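# Place the parts tote onto the bench's anti-static mat

## Task

Set the tote of parts down on the anti-static mat that lies on the work bench so the whole tote sits within the mat's borders, then open the gripper and back the robot away. The robot must not tip over or be left leaning, and the tote must stay where it is without any part of the robot supporting it.

## Robot and tools

ROBOT. A wheeled base carries a lifting column with a head (cameras cam_head_left, cam_head_right), a nav_camera, and two six-joint arms, left and right, each with a two-finger gripper and a wrist camera (cam_left_wrist, cam_right_wrist). Shoulder height S = 0.90 m + column_m. Folded, the robot is 0.73 m long, 0.62 m wide, S + 0.43 m tall, its front 0.40 m ahead of the column. The base drives straight or turns in place; it cannot slide sideways.

FRAMES. Base frame: origin on the floor under the column between the drive wheels, x forward, y to the left, z up. left_hand and right_hand are reported in this frame as the point where the fingers join (tips 8 mm farther); quat_wxyz maps (0,0,1) to the finger direction, and the hand's y axis runs along the opening. Odometry frame is the base frame where the robot began; base_odometry counts wheel turns only, so slip shows as travel. Heading is positive leftward, -3.142 to 3.142.

execute_actions(actions, cameras). actions holds one action or none (empty list = just report state and images). An action may have "base", "joints", and optional "speeds"; its motions start together. base takes one command: {"translate_m": d}, a relative drive in metres, forward positive, -3 to 3; or {"rotate_rad": d}, a relative turn in radians, left (counter-clockwise from above) positive, -3.2 to 3.2. joints is a map of absolute targets by name: column_m 0 to 0.8 m; head_tilt_rad -0.61 to 1.308 (positive tilts down); left/right_joint1_rad -2.879 to 2.879; joint2 0 to 3.141; joint3 0 to 3.019; joint4 -1.692 to 1.57; joint5 -1.57 to 1.57 (positive swings the hand to the robot's right); joint6 -2.094 to 2.094 (roll, positive clockwise seen from behind); left/right_gripper_m 0 to 0.093 (fingertip gap, metres). speeds caps this action only: translate_m 0.05 to 0.8 m/s, rotate_rad 0.1 to 1 rad/s (the top values are defaults); it does not slow arms. Omitted joints may keep pushing toward earlier targets. Unknown keys or out-of-range numbers get the whole call rejected with no motion. cameras: list of names, or "all"/null for every camera, [] for none; the pictures line gives image order. If a result reports a stop, later motion calls in the same reply are skipped.

wait(seconds): 0 to 10 s, no new command, returns state and images. zoom_image(camera, region): region [x0, y0, x1, y1] in pixels, top-left origin, at most 504 by 504, from that camera's latest full image. finished_scene(scene): ends the current scene by its number; irreversible and only sensible once the tote rests on the mat and the robot is clear.

ARM GEOMETRY. With joint1 at -1.57 (left) or 1.57 (right) and joints 5, 6 at 0, an arm works in a vertical plane straight ahead, 0.23 m beside the column. Let a = j2 - 0.35, b = 1.05 + j2 - j3, c = b - j4 (c = 1.57 means fingers straight down). Hand ahead = 0.12 + 0.39 sin a + 0.38 cos b + 0.25 cos c; height = S + 0.39 cos a - 0.38 sin b - 0.25 sin c. E.g. j2, j3, j4 = 0.93, 0.78, 0.14 gives 0.60 m ahead, 0.25 m below S. Real hands sit up to ~5 cm lower and nearer (about 12 cm with heavy or extended loads); trust the reported hand position (1-3 cm accuracy). Empty reach is about 1 m from the shoulder. Below 0.4 m height the housing blocks hands nearer than 0.45 m ahead; moving arms with column_m under 0.3 risks hitting housing or floor.

LOADS. Fingers straight down: 3.2 kg near 0.4 m ahead and 0.3-0.7 m below S; 2 kg out to 0.6 m, 0.21-0.7 m below S; 1 kg out to 0.8 m, 0.3-0.55 m below S. A gripper holds roughly 2-6 kg depending on slipperiness. Too heavy a load, or fingers flatter than ~1.2 rad below horizontal, lets the arm sag and report time_out or off_target.

GRIPPING. Fingers are 7 cm long; outer span is opening +1 cm at tips, +5 cm at base; hand body 10 x 7 cm; wrist camera sticks 11 cm out on one side. Command a gap smaller than the object; off_target then is normal. An opening staying 0.002 m or more above target means something is held. Tiny joint changes (under ~0.03 rad, or 0.08 for joints 2-3) may not move anything. For gentle contact, step ~0.05 rad per call from your last target.

RESULT LINES. base_status and joint_status: done, off_target (still pushing), contact_stop, time_out, not_followed (a safety check withheld arm targets, often with a cause: line; back the named joints off 0.05 rad or more, or move the other arm, or drive away). on_its_own lists uncommanded behaviour; held at is a held target. motor_effort covers left_wheel and right_wheel only (percent, peak in brackets, biased and noisy). turned_by_wheels vs turned_by_imu disagreeing by over ~4% and 0.05 rad signals a collision or slip. base_tilt in degrees (forward, right). wheel_motors_off = 1 while wheels are disabled. Motor temperatures per arm joint; MOTOR HOT from 85 °C, OVER-TEMPERATURE FAULT at 100 °C drops that arm.

COLUMN. Descending, it halts with contact_stop when an arm's load changes (touchdown), and may sink 0.15-0.2 m further; afterwards it refuses to go down until raised 0.2 m. It also stops on unexpected resistance; reversing 0.05 m frees it.

CAUTIONS. Base halts only on a wheel stall; back off 0.05 m before turning. A table top 0.30 m+ high and over 0.26 m below S can slide over the housing into the column. Hard base pushes for ~3 s cut wheel power for 2 s. A blocked arm keeps straining and heats; to relieve it, resend its reported positions (a held load then sinks slightly). Never let the arms collide or press on each other. Avoid dropping the tote, slamming, hard pushes, and anything falling. Loose objects may be nudged occasionally.

Each tool is called after ">>>" as name(argument=value, ...), one argument or row to a line, values as JSON.

## Session

>>> execute_actions(
  actions=[],
)

Scene clock: 0.00 s.
Motor temperatures (°C, as the motors report them): left_arm=[28 28 28 26 28 26] | right_arm=[27 28 26 28 27 26]
base_odometry: x=+0.000 y=+0.000 heading=+0.000 (m, m, rad; odometry frame)
turned_by_wheels: +0.000 (rad since the last result)
turned_by_imu: +0.000 (rad since the last result)
base_tilt: forward=-0.3 right=-0.5 (deg)
base_status: not commanded
joint_positions: column_m=+0.555 head_tilt_rad=+0.871 left_joint1_rad=-1.566 left_joint2_rad=+0.912 left_joint3_rad=+0.409 left_joint4_rad=-0.950 left_joint5_rad=-0.018 left_joint6_rad=+0.020 left_gripper_m=+0.094 right_joint1_rad=+1.578 right_joint2_rad=+0.907 right_joint3_rad=+0.399 right_joint4_rad=-0.920 right_joint5_rad=-0.011 right_joint6_rad=-0.062 right_gripper_m=+0.095
joint_status: not commanded
wheel_motors_off: 0
motor_effort: left_wheel=+5 right_wheel=+3 (%)
left_hand: x=+0.1413 y=+0.2287 z=+1.2535 quat_wxyz=(+0.448, -0.011, -0.894, -0.005) (m; base frame)
right_hand: x=+0.1413 y=-0.2221 z=+1.2495 quat_wxyz=(+0.436, +0.029, -0.899, -0.020) (m; base frame)
pictures: cam_head_left, cam_head_right, cam_left_wrist, cam_right_wrist, nav_camera
Images, in order (width x height): cam_head_left 672x504, cam_head_right 672x504, cam_left_wrist 616x616, cam_right_wrist 616x616, nav_camera 672x504.

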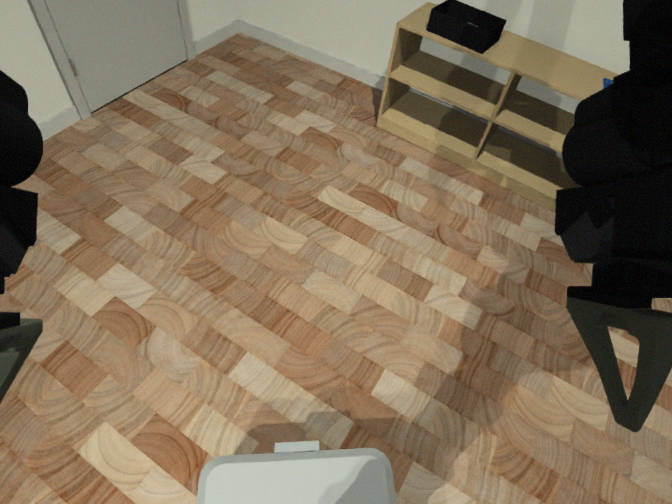

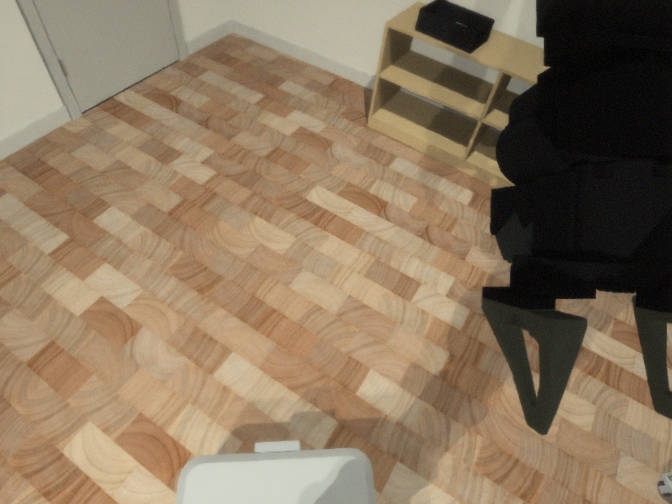

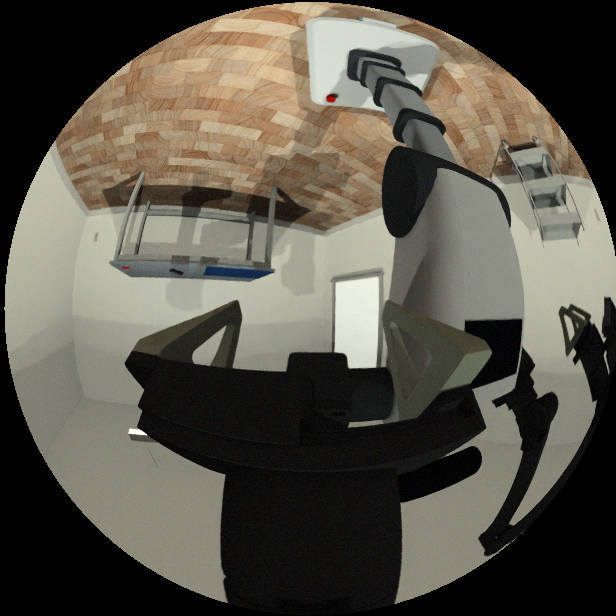

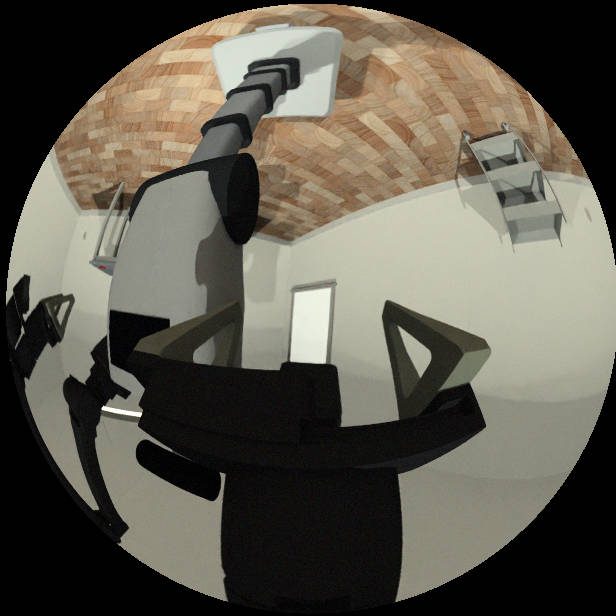

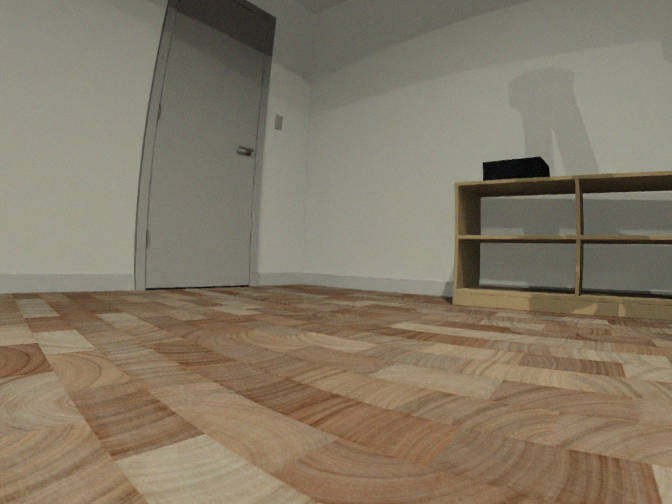

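>>> execute_actions(
  actions=[
    {"base":{"rotate_rad":-0.5},"joints":{"head_tilt_rad":0.55}},
  ],
  cameras=["cam_head_left","cam_head_right","nav_camera"],
)

Scene clock: 6.37 s.
Motor temperatures (°C, as the motors report them): left_arm=[28 28 28 26 28 26] | right_arm=[27 28 26 28 27 26]
base_odometry: x=+0.000 y=+0.000 heading=-0.497 (m, m, rad; odometry frame)
turned_by_wheels: -0.497 (rad since the last result)
turned_by_imu: -0.494 (rad since the last result)
base_tilt: forward=-0.3 right=-0.5 (deg)
base_status: done
joint_positions: column_m=+0.555 head_tilt_rad=+0.568 left_joint1_rad=-1.566 left_joint2_rad=+0.912 left_joint3_rad=+0.409 left_joint4_rad=-0.950 left_joint5_rad=-0.018 left_joint6_rad=+0.020 left_gripper_m=+0.094 right_joint1_rad=+1.578 right_joint2_rad=+0.907 right_joint3_rad=+0.399 right_joint4_rad=-0.920 right_joint5_rad=-0.011 right_joint6_rad=-0.062 right_gripper_m=+0.095
joint_status: all done
wheel_motors_off: 0
motor_effort: left_wheel=+9(57) right_wheel=-9(53) (%)
left_hand: x=+0.1413 y=+0.2287 z=+1.2535 quat_wxyz=(+0.448, -0.011, -0.894, -0.005) (m; base frame)
right_hand: x=+0.1413 y=-0.2221 z=+1.2495 quat_wxyz=(+0.436, +0.029, -0.899, -0.020) (m; base frame)
pictures: cam_head_left, cam_head_right, nav_camera
Images, in order (width x height): cam_head_left 672x504, cam_head_right 672x504, nav_camera 672x504.

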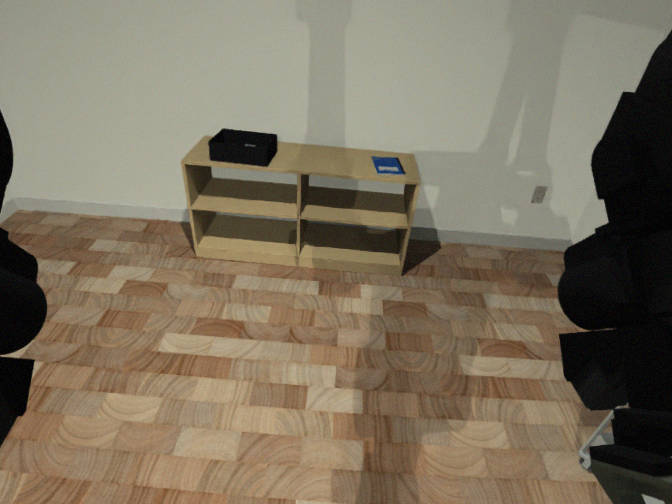

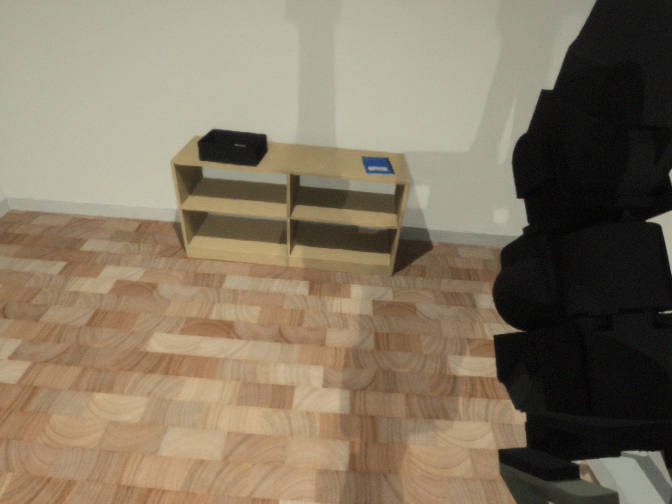

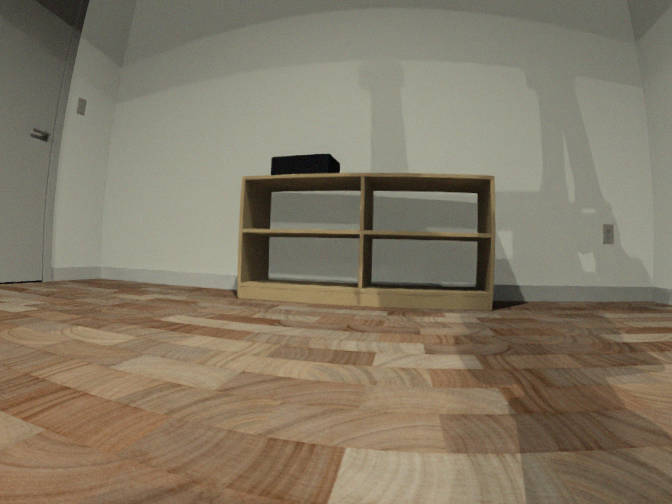

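>>> execute_actions(
  actions=[
    {"base":{"rotate_rad":0.28}},
  ],
  cameras=[],
)

>>> execute_actions(
  actions=[
    {"base":{"translate_m":1.3},"joints":{"head_tilt_rad":0.8,"left_joint2_rad":1.38,"left_joint3_rad":1.25,"left_joint4_rad":-0.39,"right_joint2_rad":1.38,"right_joint3_rad":1.25,"right_joint4_rad":-0.39}},
  ],
  cameras=[],
)

>>> execute_actions(
  actions=[
    {"base":{"rotate_rad":-0.41}},
  ],
)

Scene clock: 22.63 s.
Motor temperatures (°C, as the motors report them): left_arm=[28 28 28 26 28 26] | right_arm=[27 28 26 28 27 26]
base_odometry: x=+0.000 y=+0.000 heading=-0.220 (m, m, rad; odometry frame)
turned_by_wheels: +0.277 (rad since the last result)
turned_by_imu: +0.278 (rad since the last result)
base_tilt: forward=-0.4 right=-0.5 (deg)
base_status: done
joint_positions: column_m=+0.555 head_tilt_rad=+0.568 left_joint1_rad=-1.566 left_joint2_rad=+0.912 left_joint3_rad=+0.409 left_joint4_rad=-0.950 left_joint5_rad=-0.018 left_joint6_rad=+0.020 left_gripper_m=+0.094 right_joint1_rad=+1.578 right_joint2_rad=+0.907 right_joint3_rad=+0.399 right_joint4_rad=-0.920 right_joint5_rad=-0.011 right_joint6_rad=-0.062 right_gripper_m=+0.095
joint_status: not commanded
wheel_motors_off: 0
motor_effort: left_wheel=-3(30) right_wheel=+2(34) (%)
left_hand: x=+0.1413 y=+0.2287 z=+1.2535 quat_wxyz=(+0.448, -0.011, -0.894, -0.005) (m; base frame)
right_hand: x=+0.1413 y=-0.2221 z=+1.2495 quat_wxyz=(+0.436, +0.029, -0.899, -0.020) (m; base frame)
pictures: none
No camera images: the call's "cameras" was empty. Leave "cameras" out to get every camera's image.

Scene clock: 26.57 s.
Motor temperatures (°C, as the motors report them): left_arm=[28 29 28 26 28 26] | right_arm=[27 29 26 28 27 26]
base_odometry: x=+1.269 y=-0.284 heading=-0.220 (m, m, rad; odometry frame)
turned_by_wheels: -0.001 (rad since the last result)
turned_by_imu: +0.004 (rad since the last result)
base_tilt: forward=-0.1 right=-0.4 (deg)
base_status: done
joint_positions: column_m=+0.555 head_tilt_rad=+0.802 left_joint1_rad=-1.566 left_joint2_rad=+1.383 left_joint3_rad=+1.244 left_joint4_rad=-0.392 left_joint5_rad=-0.018 left_joint6_rad=+0.020 left_gripper_m=+0.094 right_joint1_rad=+1.578 right_joint2_rad=+1.379 right_joint3_rad=+1.245 right_joint4_rad=-0.400 right_joint5_rad=-0.011 right_joint6_rad=-0.062 right_gripper_m=+0.095
joint_status: all done
wheel_motors_off: 0
motor_effort: left_wheel=-1(42) right_wheel=+2(70) (%)
left_hand: x=+0.5967 y=+0.2308 z=+1.0534 quat_wxyz=(+0.004, -0.009, -1.000, -0.011) (m; base frame)
right_hand: x=+0.5966 y=-0.2193 z=+1.0554 quat_wxyz=(+0.005, +0.033, -0.999, -0.009) (m; base frame)
pictures: none
No camera images: the call's "cameras" was empty. Leave "cameras" out to get every camera's image.

Scene clock: 28.77 s.
Motor temperatures (°C, as the motors report them): left_arm=[28 29 28 26 28 26] | right_arm=[27 29 27 28 27 26]
base_odometry: x=+1.269 y=-0.284 heading=-0.628 (m, m, rad; odometry frame)
turned_by_wheels: -0.407 (rad since the last result)
turned_by_imu: -0.406 (rad since the last result)
base_tilt: forward=-0.2 right=-0.4 (deg)
base_status: done
joint_positions: column_m=+0.555 head_tilt_rad=+0.802 left_joint1_rad=-1.566 left_joint2_rad=+1.383 left_joint3_rad=+1.244 left_joint4_rad=-0.392 left_joint5_rad=-0.018 left_joint6_rad=+0.020 left_gripper_m=+0.094 right_joint1_rad=+1.578 right_joint2_rad=+1.379 right_joint3_rad=+1.245 right_joint4_rad=-0.400 right_joint5_rad=-0.011 right_joint6_rad=-0.062 right_gripper_m=+0.095
joint_status: not commanded
wheel_motors_off: 0
motor_effort: left_wheel=+7(41) right_wheel=-8(72) (%)
left_hand: x=+0.5967 y=+0.2305 z=+1.0534 quat_wxyz=(+0.004, -0.009, -1.000, -0.011) (m; base frame)
right_hand: x=+0.5966 y=-0.2193 z=+1.0554 quat_wxyz=(+0.005, +0.033, -0.999, -0.009) (m; base frame)
pictures: cam_head_left, cam_head_right, cam_left_wrist, cam_right_wrist, nav_camera
Images, in order (width x height): cam_head_left 672x504, cam_head_right 672x504, cam_left_wrist 616x616, cam_right_wrist 616x616, nav_camera 672x504.

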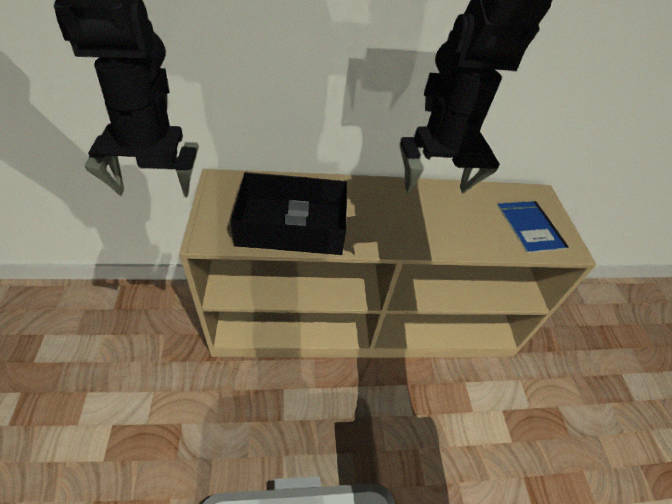

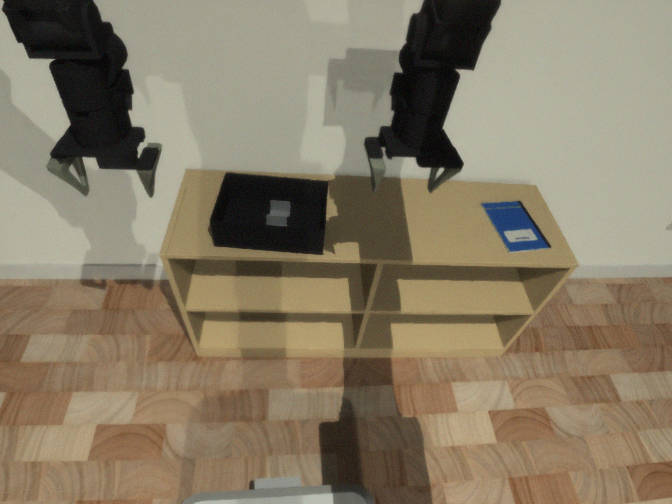

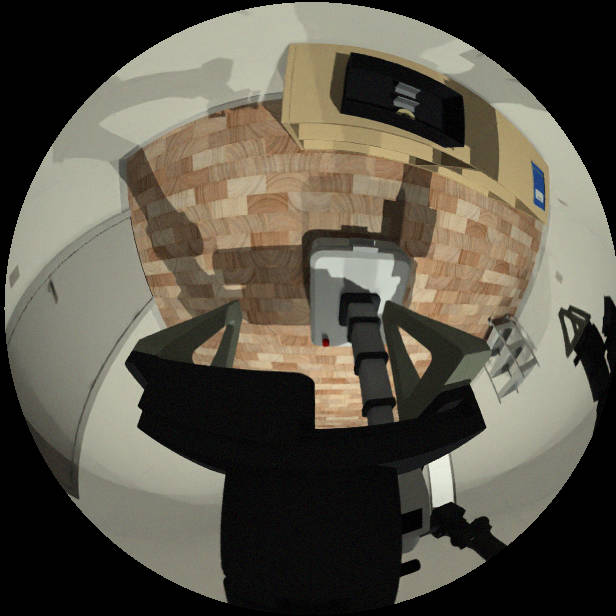

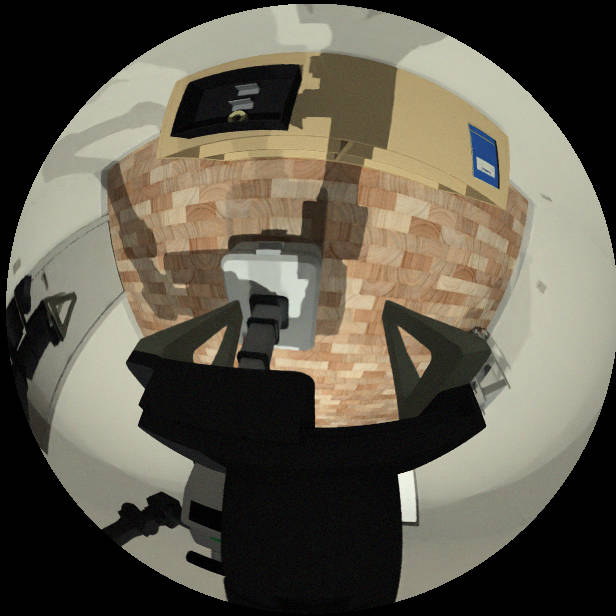

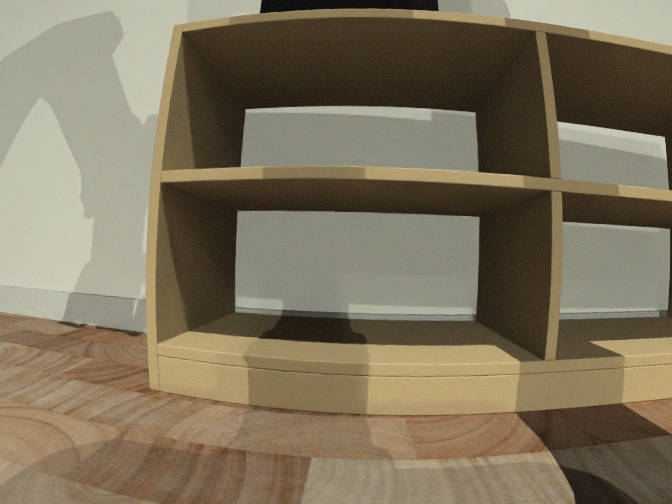

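>>> execute_actions(
  actions=[
    {"base":{"rotate_rad":-0.035},"joints":{"column_m":0.4,"left_joint1_rad":-1.70,"left_joint5_rad":-0.1,"right_joint1_rad":1.70,"right_joint5_rad":0.1}},
  ],
  cameras=[],
)

>>> execute_actions(
  actions=[
    {"base":{"translate_m":0.36},"joints":{"head_tilt_rad":0.9}},
  ],
)

Scene clock: 45.10 s.
Motor temperatures (°C, as the motors report them): left_arm=[28 30 29 26 28 26] | right_arm=[27 30 27 28 27 26]
base_odometry: x=+1.269 y=-0.284 heading=-0.660 (m, m, rad; odometry frame)
turned_by_wheels: -0.032 (rad since the last result)
turned_by_imu: -0.031 (rad since the last result)
base_tilt: forward=-0.3 right=-0.2 (deg)
base_status: done
joint_positions: column_m=+0.400 head_tilt_rad=+0.802 left_joint1_rad=-1.706 left_joint2_rad=+1.383 left_joint3_rad=+1.244 left_joint4_rad=-0.392 left_joint5_rad=-0.098 left_joint6_rad=+0.020 left_gripper_m=+0.094 right_joint1_rad=+1.704 right_joint2_rad=+1.379 right_joint3_rad=+1.245 right_joint4_rad=-0.400 right_joint5_rad=+0.097 right_joint6_rad=-0.062 right_gripper_m=+0.095
joint_status: all done
wheel_motors_off: 0
motor_effort: left_wheel=+10(29) right_wheel=-9(44) (%)
left_hand: x=+0.5951 y=+0.1596 z=+0.9019 quat_wxyz=(+0.002, -0.044, -0.999, +0.009) (m; base frame)
right_hand: x=+0.5950 y=-0.1616 z=+0.9037 quat_wxyz=(+0.003, +0.065, -0.998, -0.009) (m; base frame)
pictures: none
No camera images: the call's "cameras" was empty. Leave "cameras" out to get every camera's image.

Scene clock: 47.43 s.
Motor temperatures (°C, as the motors report them): left_arm=[28 30 29 26 28 26] | right_arm=[27 31 27 28 27 26]
base_odometry: x=+1.553 y=-0.505 heading=-0.661 (m, m, rad; odometry frame)
turned_by_wheels: -0.001 (rad since the last result)
turned_by_imu: +0.000 (rad since the last result)
base_tilt: forward=-0.4 right=-0.4 (deg)
base_status: done
joint_positions: column_m=+0.400 head_tilt_rad=+0.901 left_joint1_rad=-1.706 left_joint2_rad=+1.383 left_joint3_rad=+1.244 left_joint4_rad=-0.392 left_joint5_rad=-0.098 left_joint6_rad=+0.020 left_gripper_m=+0.094 right_joint1_rad=+1.704 right_joint2_rad=+1.379 right_joint3_rad=+1.245 right_joint4_rad=-0.400 right_joint5_rad=+0.097 right_joint6_rad=-0.062 right_gripper_m=+0.095
joint_status: all done
wheel_motors_off: 0
motor_effort: left_wheel=-1(60) right_wheel=+1(62) (%)
left_hand: x=+0.5953 y=+0.1595 z=+0.9020 quat_wxyz=(+0.001, -0.044, -0.999, +0.009) (m; base frame)
right_hand: x=+0.5953 y=-0.1616 z=+0.9038 quat_wxyz=(+0.003, +0.065, -0.998, -0.009) (m; base frame)
pictures: cam_head_left, cam_head_right, cam_left_wrist, cam_right_wrist, nav_camera
Images, in order (width x height): cam_head_left 672x504, cam_head_right 672x504, cam_left_wrist 616x616, cam_right_wrist 616x616, nav_camera 672x504.

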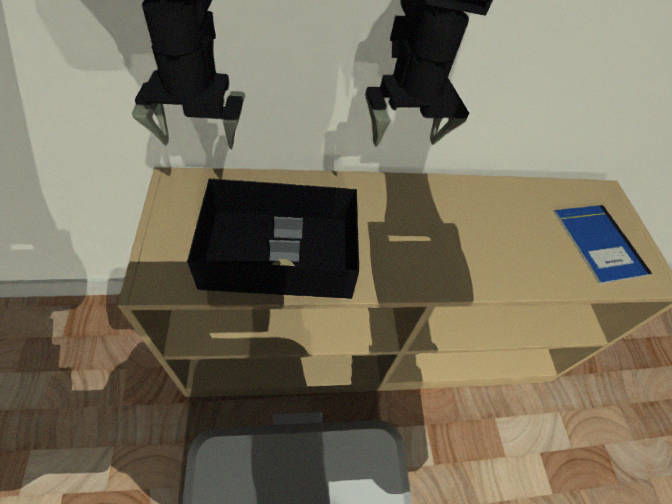

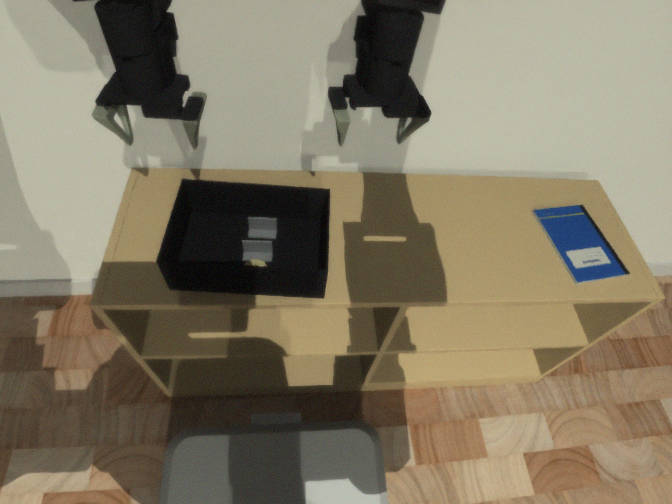

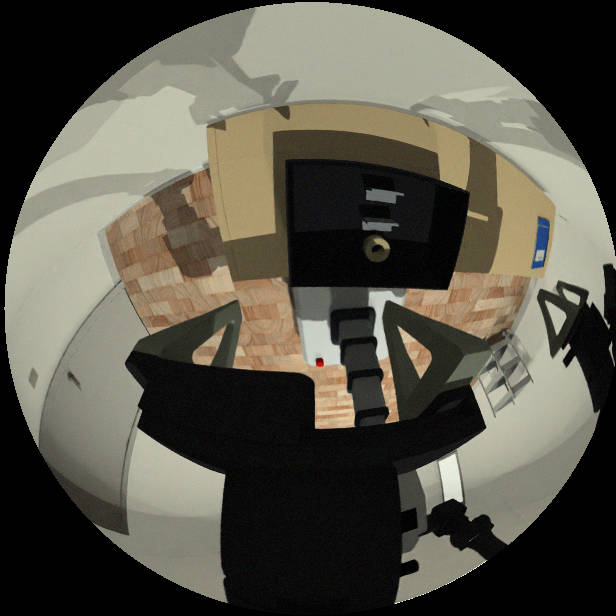

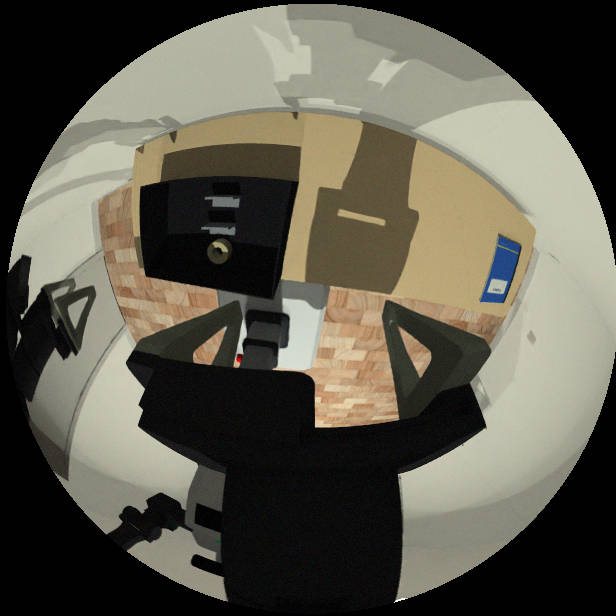

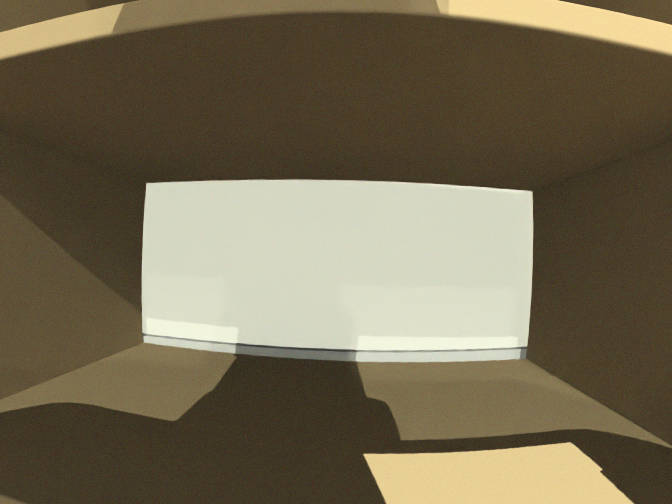

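>>> execute_actions(
  actions=[
    {"joints":{"column_m":0.29,"left_joint1_rad":-1.63,"left_joint5_rad":-0.05,"left_joint6_rad":0.07,"right_joint1_rad":1.785,"right_joint5_rad":0.16,"right_joint6_rad":0.2}},
  ],
  cameras=["cam_head_left","cam_head_right","cam_left_wrist","cam_right_wrist"],
)

Scene clock: 54.83 s.
Motor temperatures (°C, as the motors report them): left_arm=[28 31 29 26 28 26] | right_arm=[27 31 27 28 27 26]
base_odometry: x=+1.553 y=-0.505 heading=-0.661 (m, m, rad; odometry frame)
turned_by_wheels: +0.000 (rad since the last result)
turned_by_imu: +0.001 (rad since the last result)
base_tilt: forward=-0.3 right=-0.5 (deg)
base_status: not commanded
joint_positions: column_m=+0.290 head_tilt_rad=+0.901 left_joint1_rad=-1.622 left_joint2_rad=+1.383 left_joint3_rad=+1.244 left_joint4_rad=-0.392 left_joint5_rad=-0.052 left_joint6_rad=+0.063 left_gripper_m=+0.094 right_joint1_rad=+1.790 right_joint2_rad=+1.379 right_joint3_rad=+1.245 right_joint4_rad=-0.400 right_joint5_rad=+0.158 right_joint6_rad=+0.191 right_gripper_m=+0.095
joint_status: all done
wheel_motors_off: 0
motor_effort: left_wheel=-2(3) right_wheel=+2(3) (%)
left_hand: x=+0.5968 y=+0.2020 z=+0.7888 quat_wxyz=(+0.003, -0.045, -0.999, -0.003) (m; base frame)
right_hand: x=+0.5926 y=-0.1201 z=+0.7998 quat_wxyz=(+0.002, -0.040, -0.999, -0.016) (m; base frame)
pictures: cam_head_left, cam_head_right, cam_left_wrist, cam_right_wrist
Images, in order (width x height): cam_head_left 672x504, cam_head_right 672x504, cam_left_wrist 616x616, cam_right_wrist 616x616.

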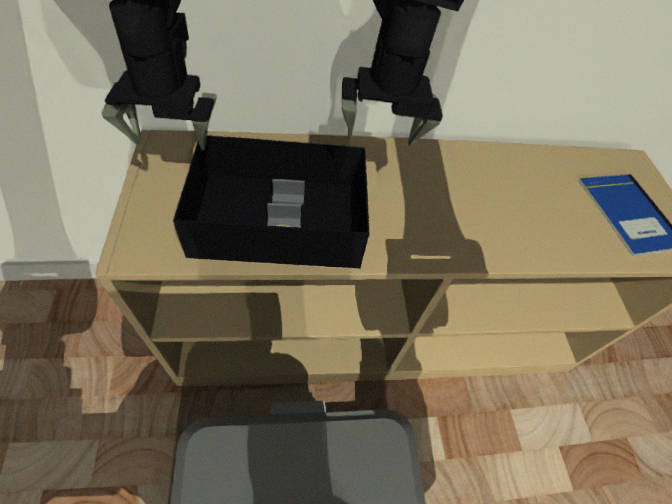

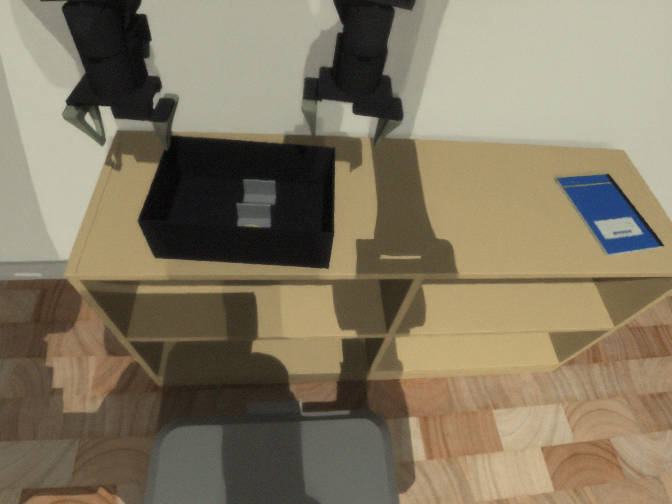

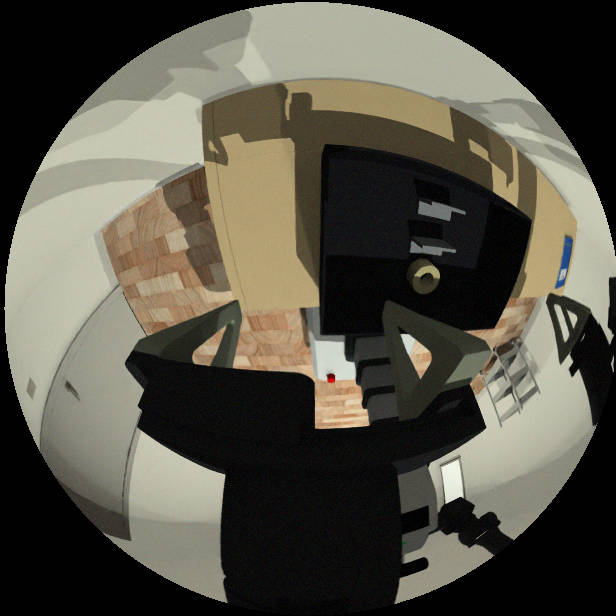

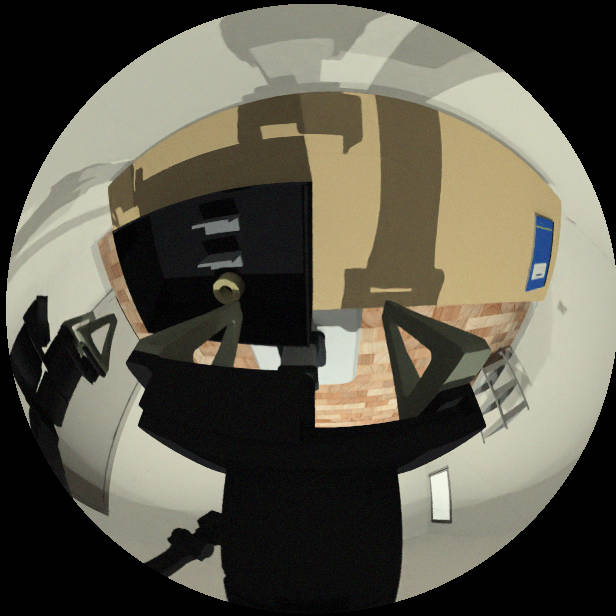

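>>> execute_actions(
  actions=[
    {"joints":{"column_m":0.19,"left_joint5_rad":0.01}},
  ],
  cameras=["cam_head_left","cam_left_wrist","cam_right_wrist"],
)

Scene clock: 61.93 s.
Motor temperatures (°C, as the motors report them): left_arm=[28 31 29 26 28 26] | right_arm=[27 31 27 28 27 26]
base_odometry: x=+1.553 y=-0.505 heading=-0.661 (m, m, rad; odometry frame)
turned_by_wheels: +0.000 (rad since the last result)
turned_by_imu: +0.001 (rad since the last result)
base_tilt: forward=-0.3 right=-0.5 (deg)
base_status: not commanded
joint_positions: column_m=+0.190 head_tilt_rad=+0.901 left_joint1_rad=-1.622 left_joint2_rad=+1.383 left_joint3_rad=+1.244 left_joint4_rad=-0.392 left_joint5_rad=+0.007 left_joint6_rad=+0.063 left_gripper_m=+0.094 right_joint1_rad=+1.790 right_joint2_rad=+1.379 right_joint3_rad=+1.245 right_joint4_rad=-0.400 right_joint5_rad=+0.158 right_joint6_rad=+0.191 right_gripper_m=+0.095
joint_status: all done
wheel_motors_off: 0
motor_effort: left_wheel=-2(2) right_wheel=+3(2) (%)
left_hand: x=+0.5965 y=+0.1918 z=+0.6890 quat_wxyz=(+0.002, -0.044, -0.999, +0.026) (m; base frame)
right_hand: x=+0.5926 y=-0.1201 z=+0.6998 quat_wxyz=(+0.002, -0.040, -0.999, -0.016) (m; base frame)
pictures: cam_head_left, cam_left_wrist, cam_right_wrist
Images, in order (width x height): cam_head_left 672x504, cam_left_wrist 616x616, cam_right_wrist 616x616.

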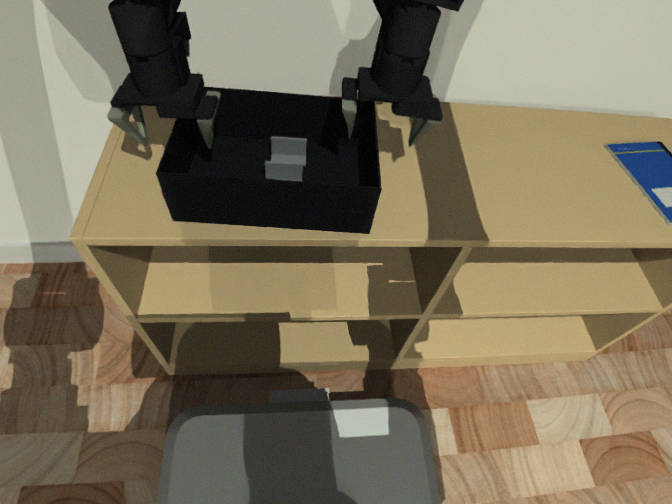

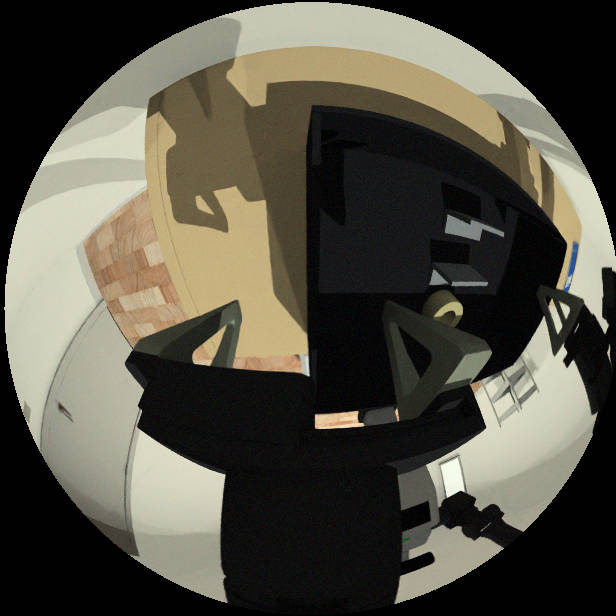

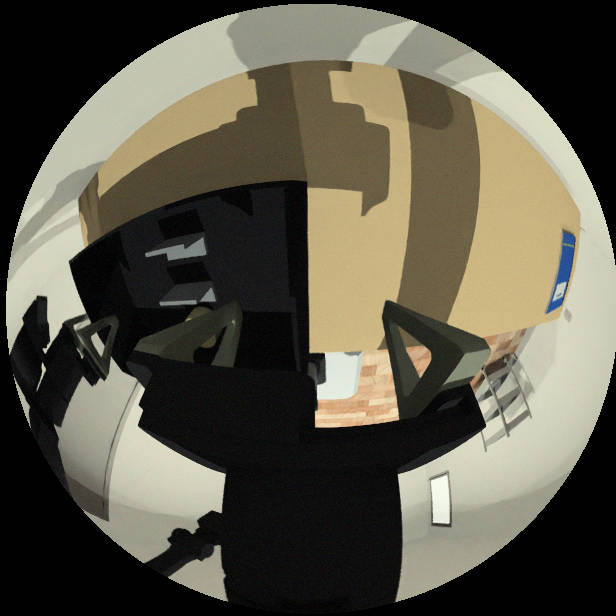

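>>> execute_actions(
  actions=[
    {"joints":{"column_m":0.15}},
  ],
  cameras=["cam_head_left","cam_left_wrist","cam_right_wrist"],
)

>>> execute_actions(
  actions=[
    {"joints":{"left_gripper_m":0,"right_gripper_m":0}},
  ],
  cameras=["cam_head_left","cam_left_wrist","cam_right_wrist"],
)

Scene clock: 70.53 s.
Motor temperatures (°C, as the motors report them): left_arm=[28 31 29 26 28 26] | right_arm=[27 31 27 28 27 26]
base_odometry: x=+1.553 y=-0.505 heading=-0.661 (m, m, rad; odometry frame)
turned_by_wheels: +0.000 (rad since the last result)
turned_by_imu: +0.001 (rad since the last result)
base_tilt: forward=-0.4 right=-0.4 (deg)
base_status: not commanded
joint_positions: column_m=+0.150 head_tilt_rad=+0.901 left_joint1_rad=-1.622 left_joint2_rad=+1.383 left_joint3_rad=+1.244 left_joint4_rad=-0.392 left_joint5_rad=+0.007 left_joint6_rad=+0.063 left_gripper_m=+0.094 right_joint1_rad=+1.790 right_joint2_rad=+1.379 right_joint3_rad=+1.245 right_joint4_rad=-0.400 right_joint5_rad=+0.158 right_joint6_rad=+0.191 right_gripper_m=+0.095
joint_status: all done
wheel_motors_off: 0
motor_effort: left_wheel=-2(2) right_wheel=+2(2) (%)
left_hand: x=+0.5965 y=+0.1918 z=+0.6490 quat_wxyz=(+0.002, -0.044, -0.999, +0.026) (m; base frame)
right_hand: x=+0.5926 y=-0.1201 z=+0.6598 quat_wxyz=(+0.002, -0.040, -0.999, -0.016) (m; base frame)
pictures: cam_head_left, cam_left_wrist, cam_right_wrist
Images, in order (width x height): cam_head_left 672x504, cam_left_wrist 616x616, cam_right_wrist 616x616.

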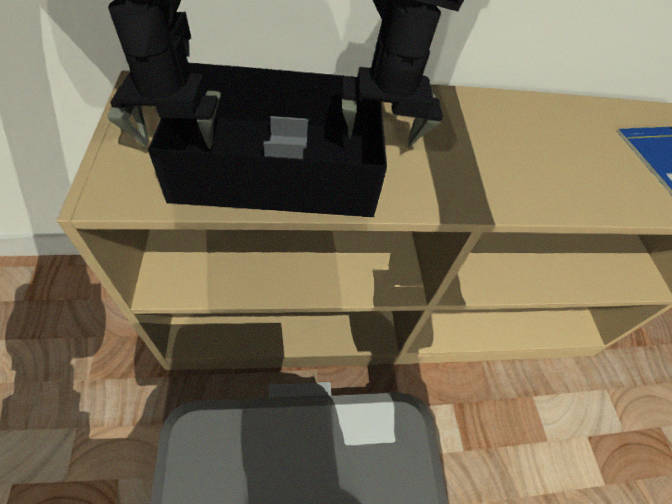

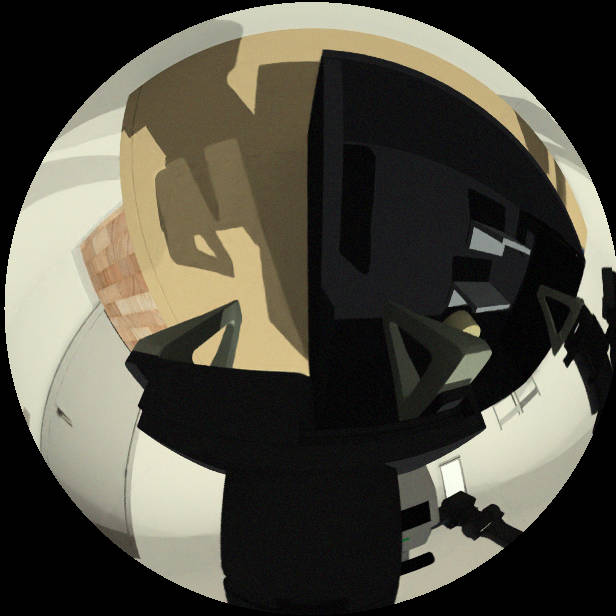

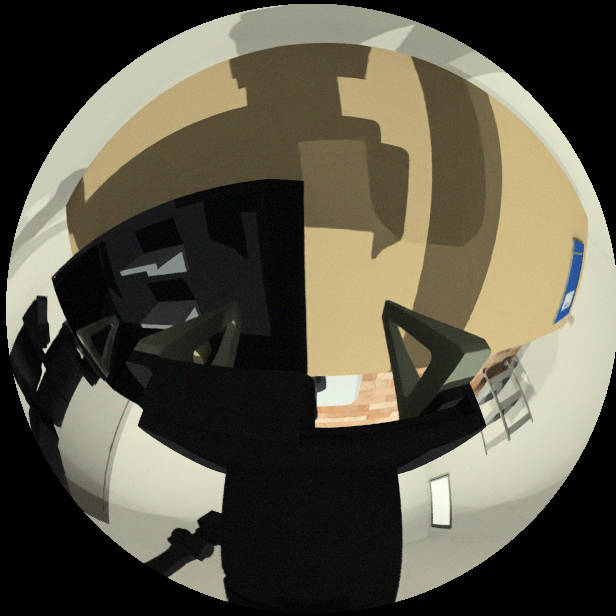

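Scene clock: 71.33 s.
Motor temperatures (°C, as the motors report them): left_arm=[28 31 29 26 28 26] | right_arm=[27 31 27 28 27 26]
base_odometry: x=+1.553 y=-0.505 heading=-0.661 (m, m, rad; odometry frame)
turned_by_wheels: +0.000 (rad since the last result)
turned_by_imu: +0.000 (rad since the last result)
base_tilt: forward=-0.3 right=-0.3 (deg)
base_status: not commanded
joint_positions: column_m=+0.150 head_tilt_rad=+0.901 left_joint1_rad=-1.638 left_joint2_rad=+1.383 left_joint3_rad=+1.244 left_joint4_rad=-0.392 left_joint5_rad=-0.010 left_joint6_rad=+0.062 left_gripper_m=+0.002 right_joint1_rad=+1.799 right_joint2_rad=+1.379 right_joint3_rad=+1.245 right_joint4_rad=-0.400 right_joint5_rad=+0.169 right_joint6_rad=+0.198 right_gripper_m=+0.003
joint_status: right_gripper_m off_target (ended at +0.003, target +0.000); the others done
wheel_motors_off: 0
motor_effort: left_wheel=-2(2) right_wheel=+3(3) (%)
left_hand: x=+0.5963 y=+0.1856 z=+0.6494 quat_wxyz=(+0.002, -0.048, -0.999, +0.024) (m; base frame)
right_hand: x=+0.5922 y=-0.1166 z=+0.6604 quat_wxyz=(+0.002, -0.041, -0.999, -0.014) (m; base frame)
pictures: cam_head_left, cam_left_wrist, cam_right_wrist
Images, in order (width x height): cam_head_left 672x504, cam_left_wrist 616x616, cam_right_wrist 616x616.

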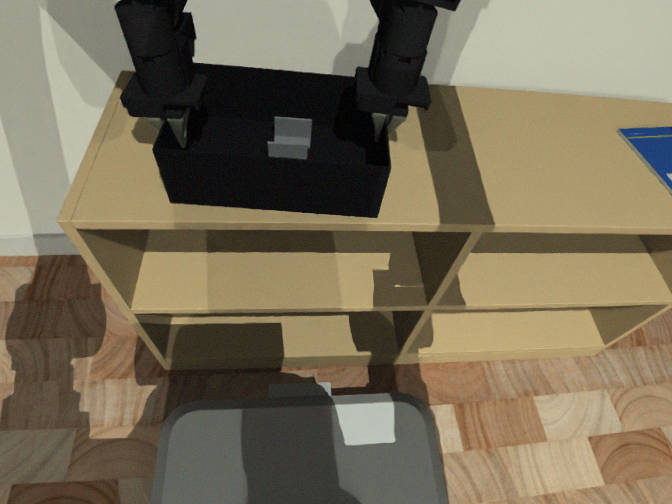

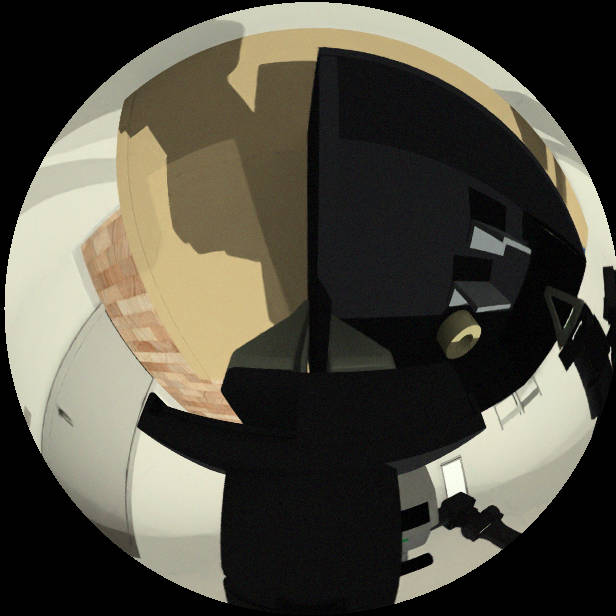

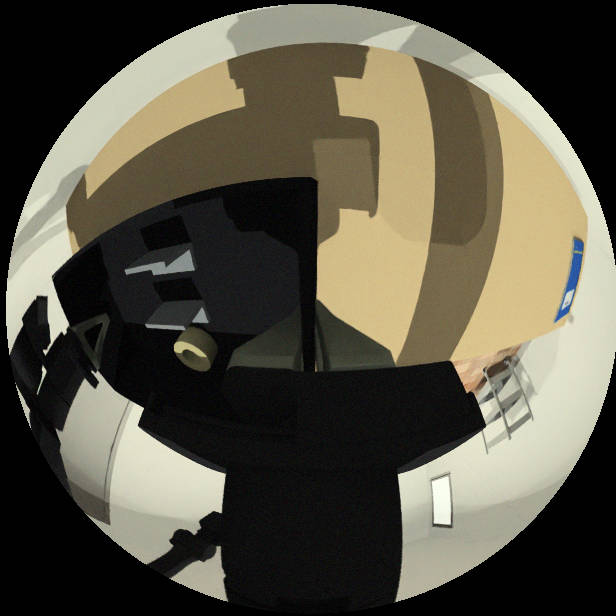

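Test lift.

>>> execute_actions(
  actions=[
    {"joints":{"column_m":0.25}},
  ],
  cameras=["cam_head_left","cam_left_wrist","cam_right_wrist"],
)

Scene clock: 82.47 s.
Motor temperatures (°C, as the motors report them): left_arm=[28 31 29 26 29 26] | right_arm=[27 32 27 28 27 26]
base_odometry: x=+1.553 y=-0.505 heading=-0.661 (m, m, rad; odometry frame)
turned_by_wheels: +0.000 (rad since the last result)
turned_by_imu: +0.001 (rad since the last result)
base_tilt: forward=-0.3 right=-0.3 (deg)
base_status: not commanded
joint_positions: column_m=+0.250 head_tilt_rad=+0.901 left_joint1_rad=-1.638 left_joint2_rad=+1.384 left_joint3_rad=+1.244 left_joint4_rad=-0.391 left_joint5_rad=-0.011 left_joint6_rad=+0.062 left_gripper_m=+0.002 right_joint1_rad=+1.799 right_joint2_rad=+1.381 right_joint3_rad=+1.245 right_joint4_rad=-0.400 right_joint5_rad=+0.169 right_joint6_rad=+0.199 right_gripper_m=+0.003
joint_status: all done
wheel_motors_off: 0
motor_effort: left_wheel=-2(3) right_wheel=+2(3) (%)
left_hand: x=+0.5959 y=+0.1857 z=+0.7486 quat_wxyz=(+0.003, -0.048, -0.999, +0.023) (m; base frame)
right_hand: x=+0.5913 y=-0.1165 z=+0.7591 quat_wxyz=(+0.003, -0.042, -0.999, -0.014) (m; base frame)
pictures: cam_head_left, cam_left_wrist, cam_right_wrist
Images, in order (width x height): cam_head_left 672x504, cam_left_wrist 616x616, cam_right_wrist 616x616.

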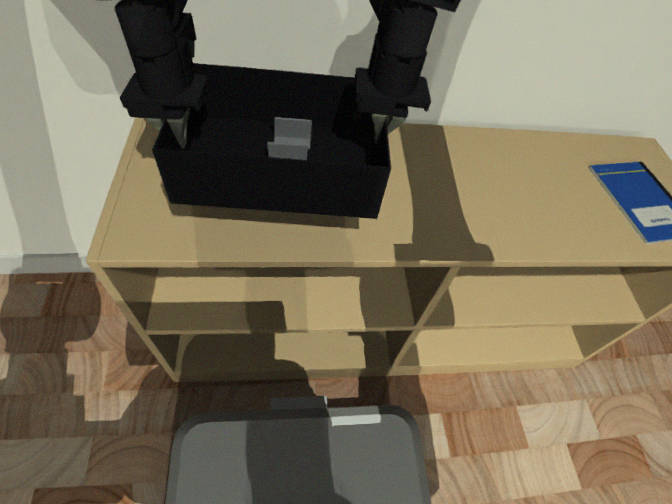

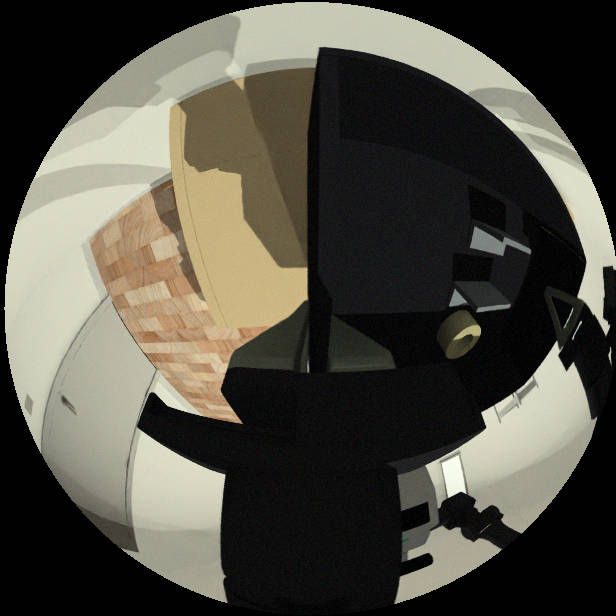

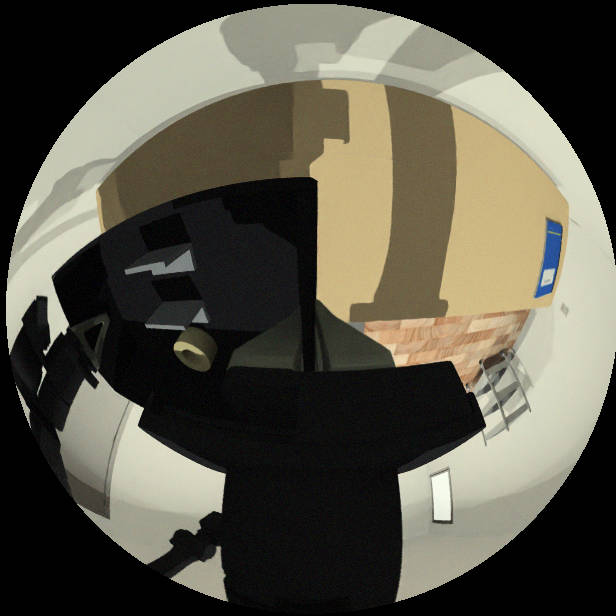

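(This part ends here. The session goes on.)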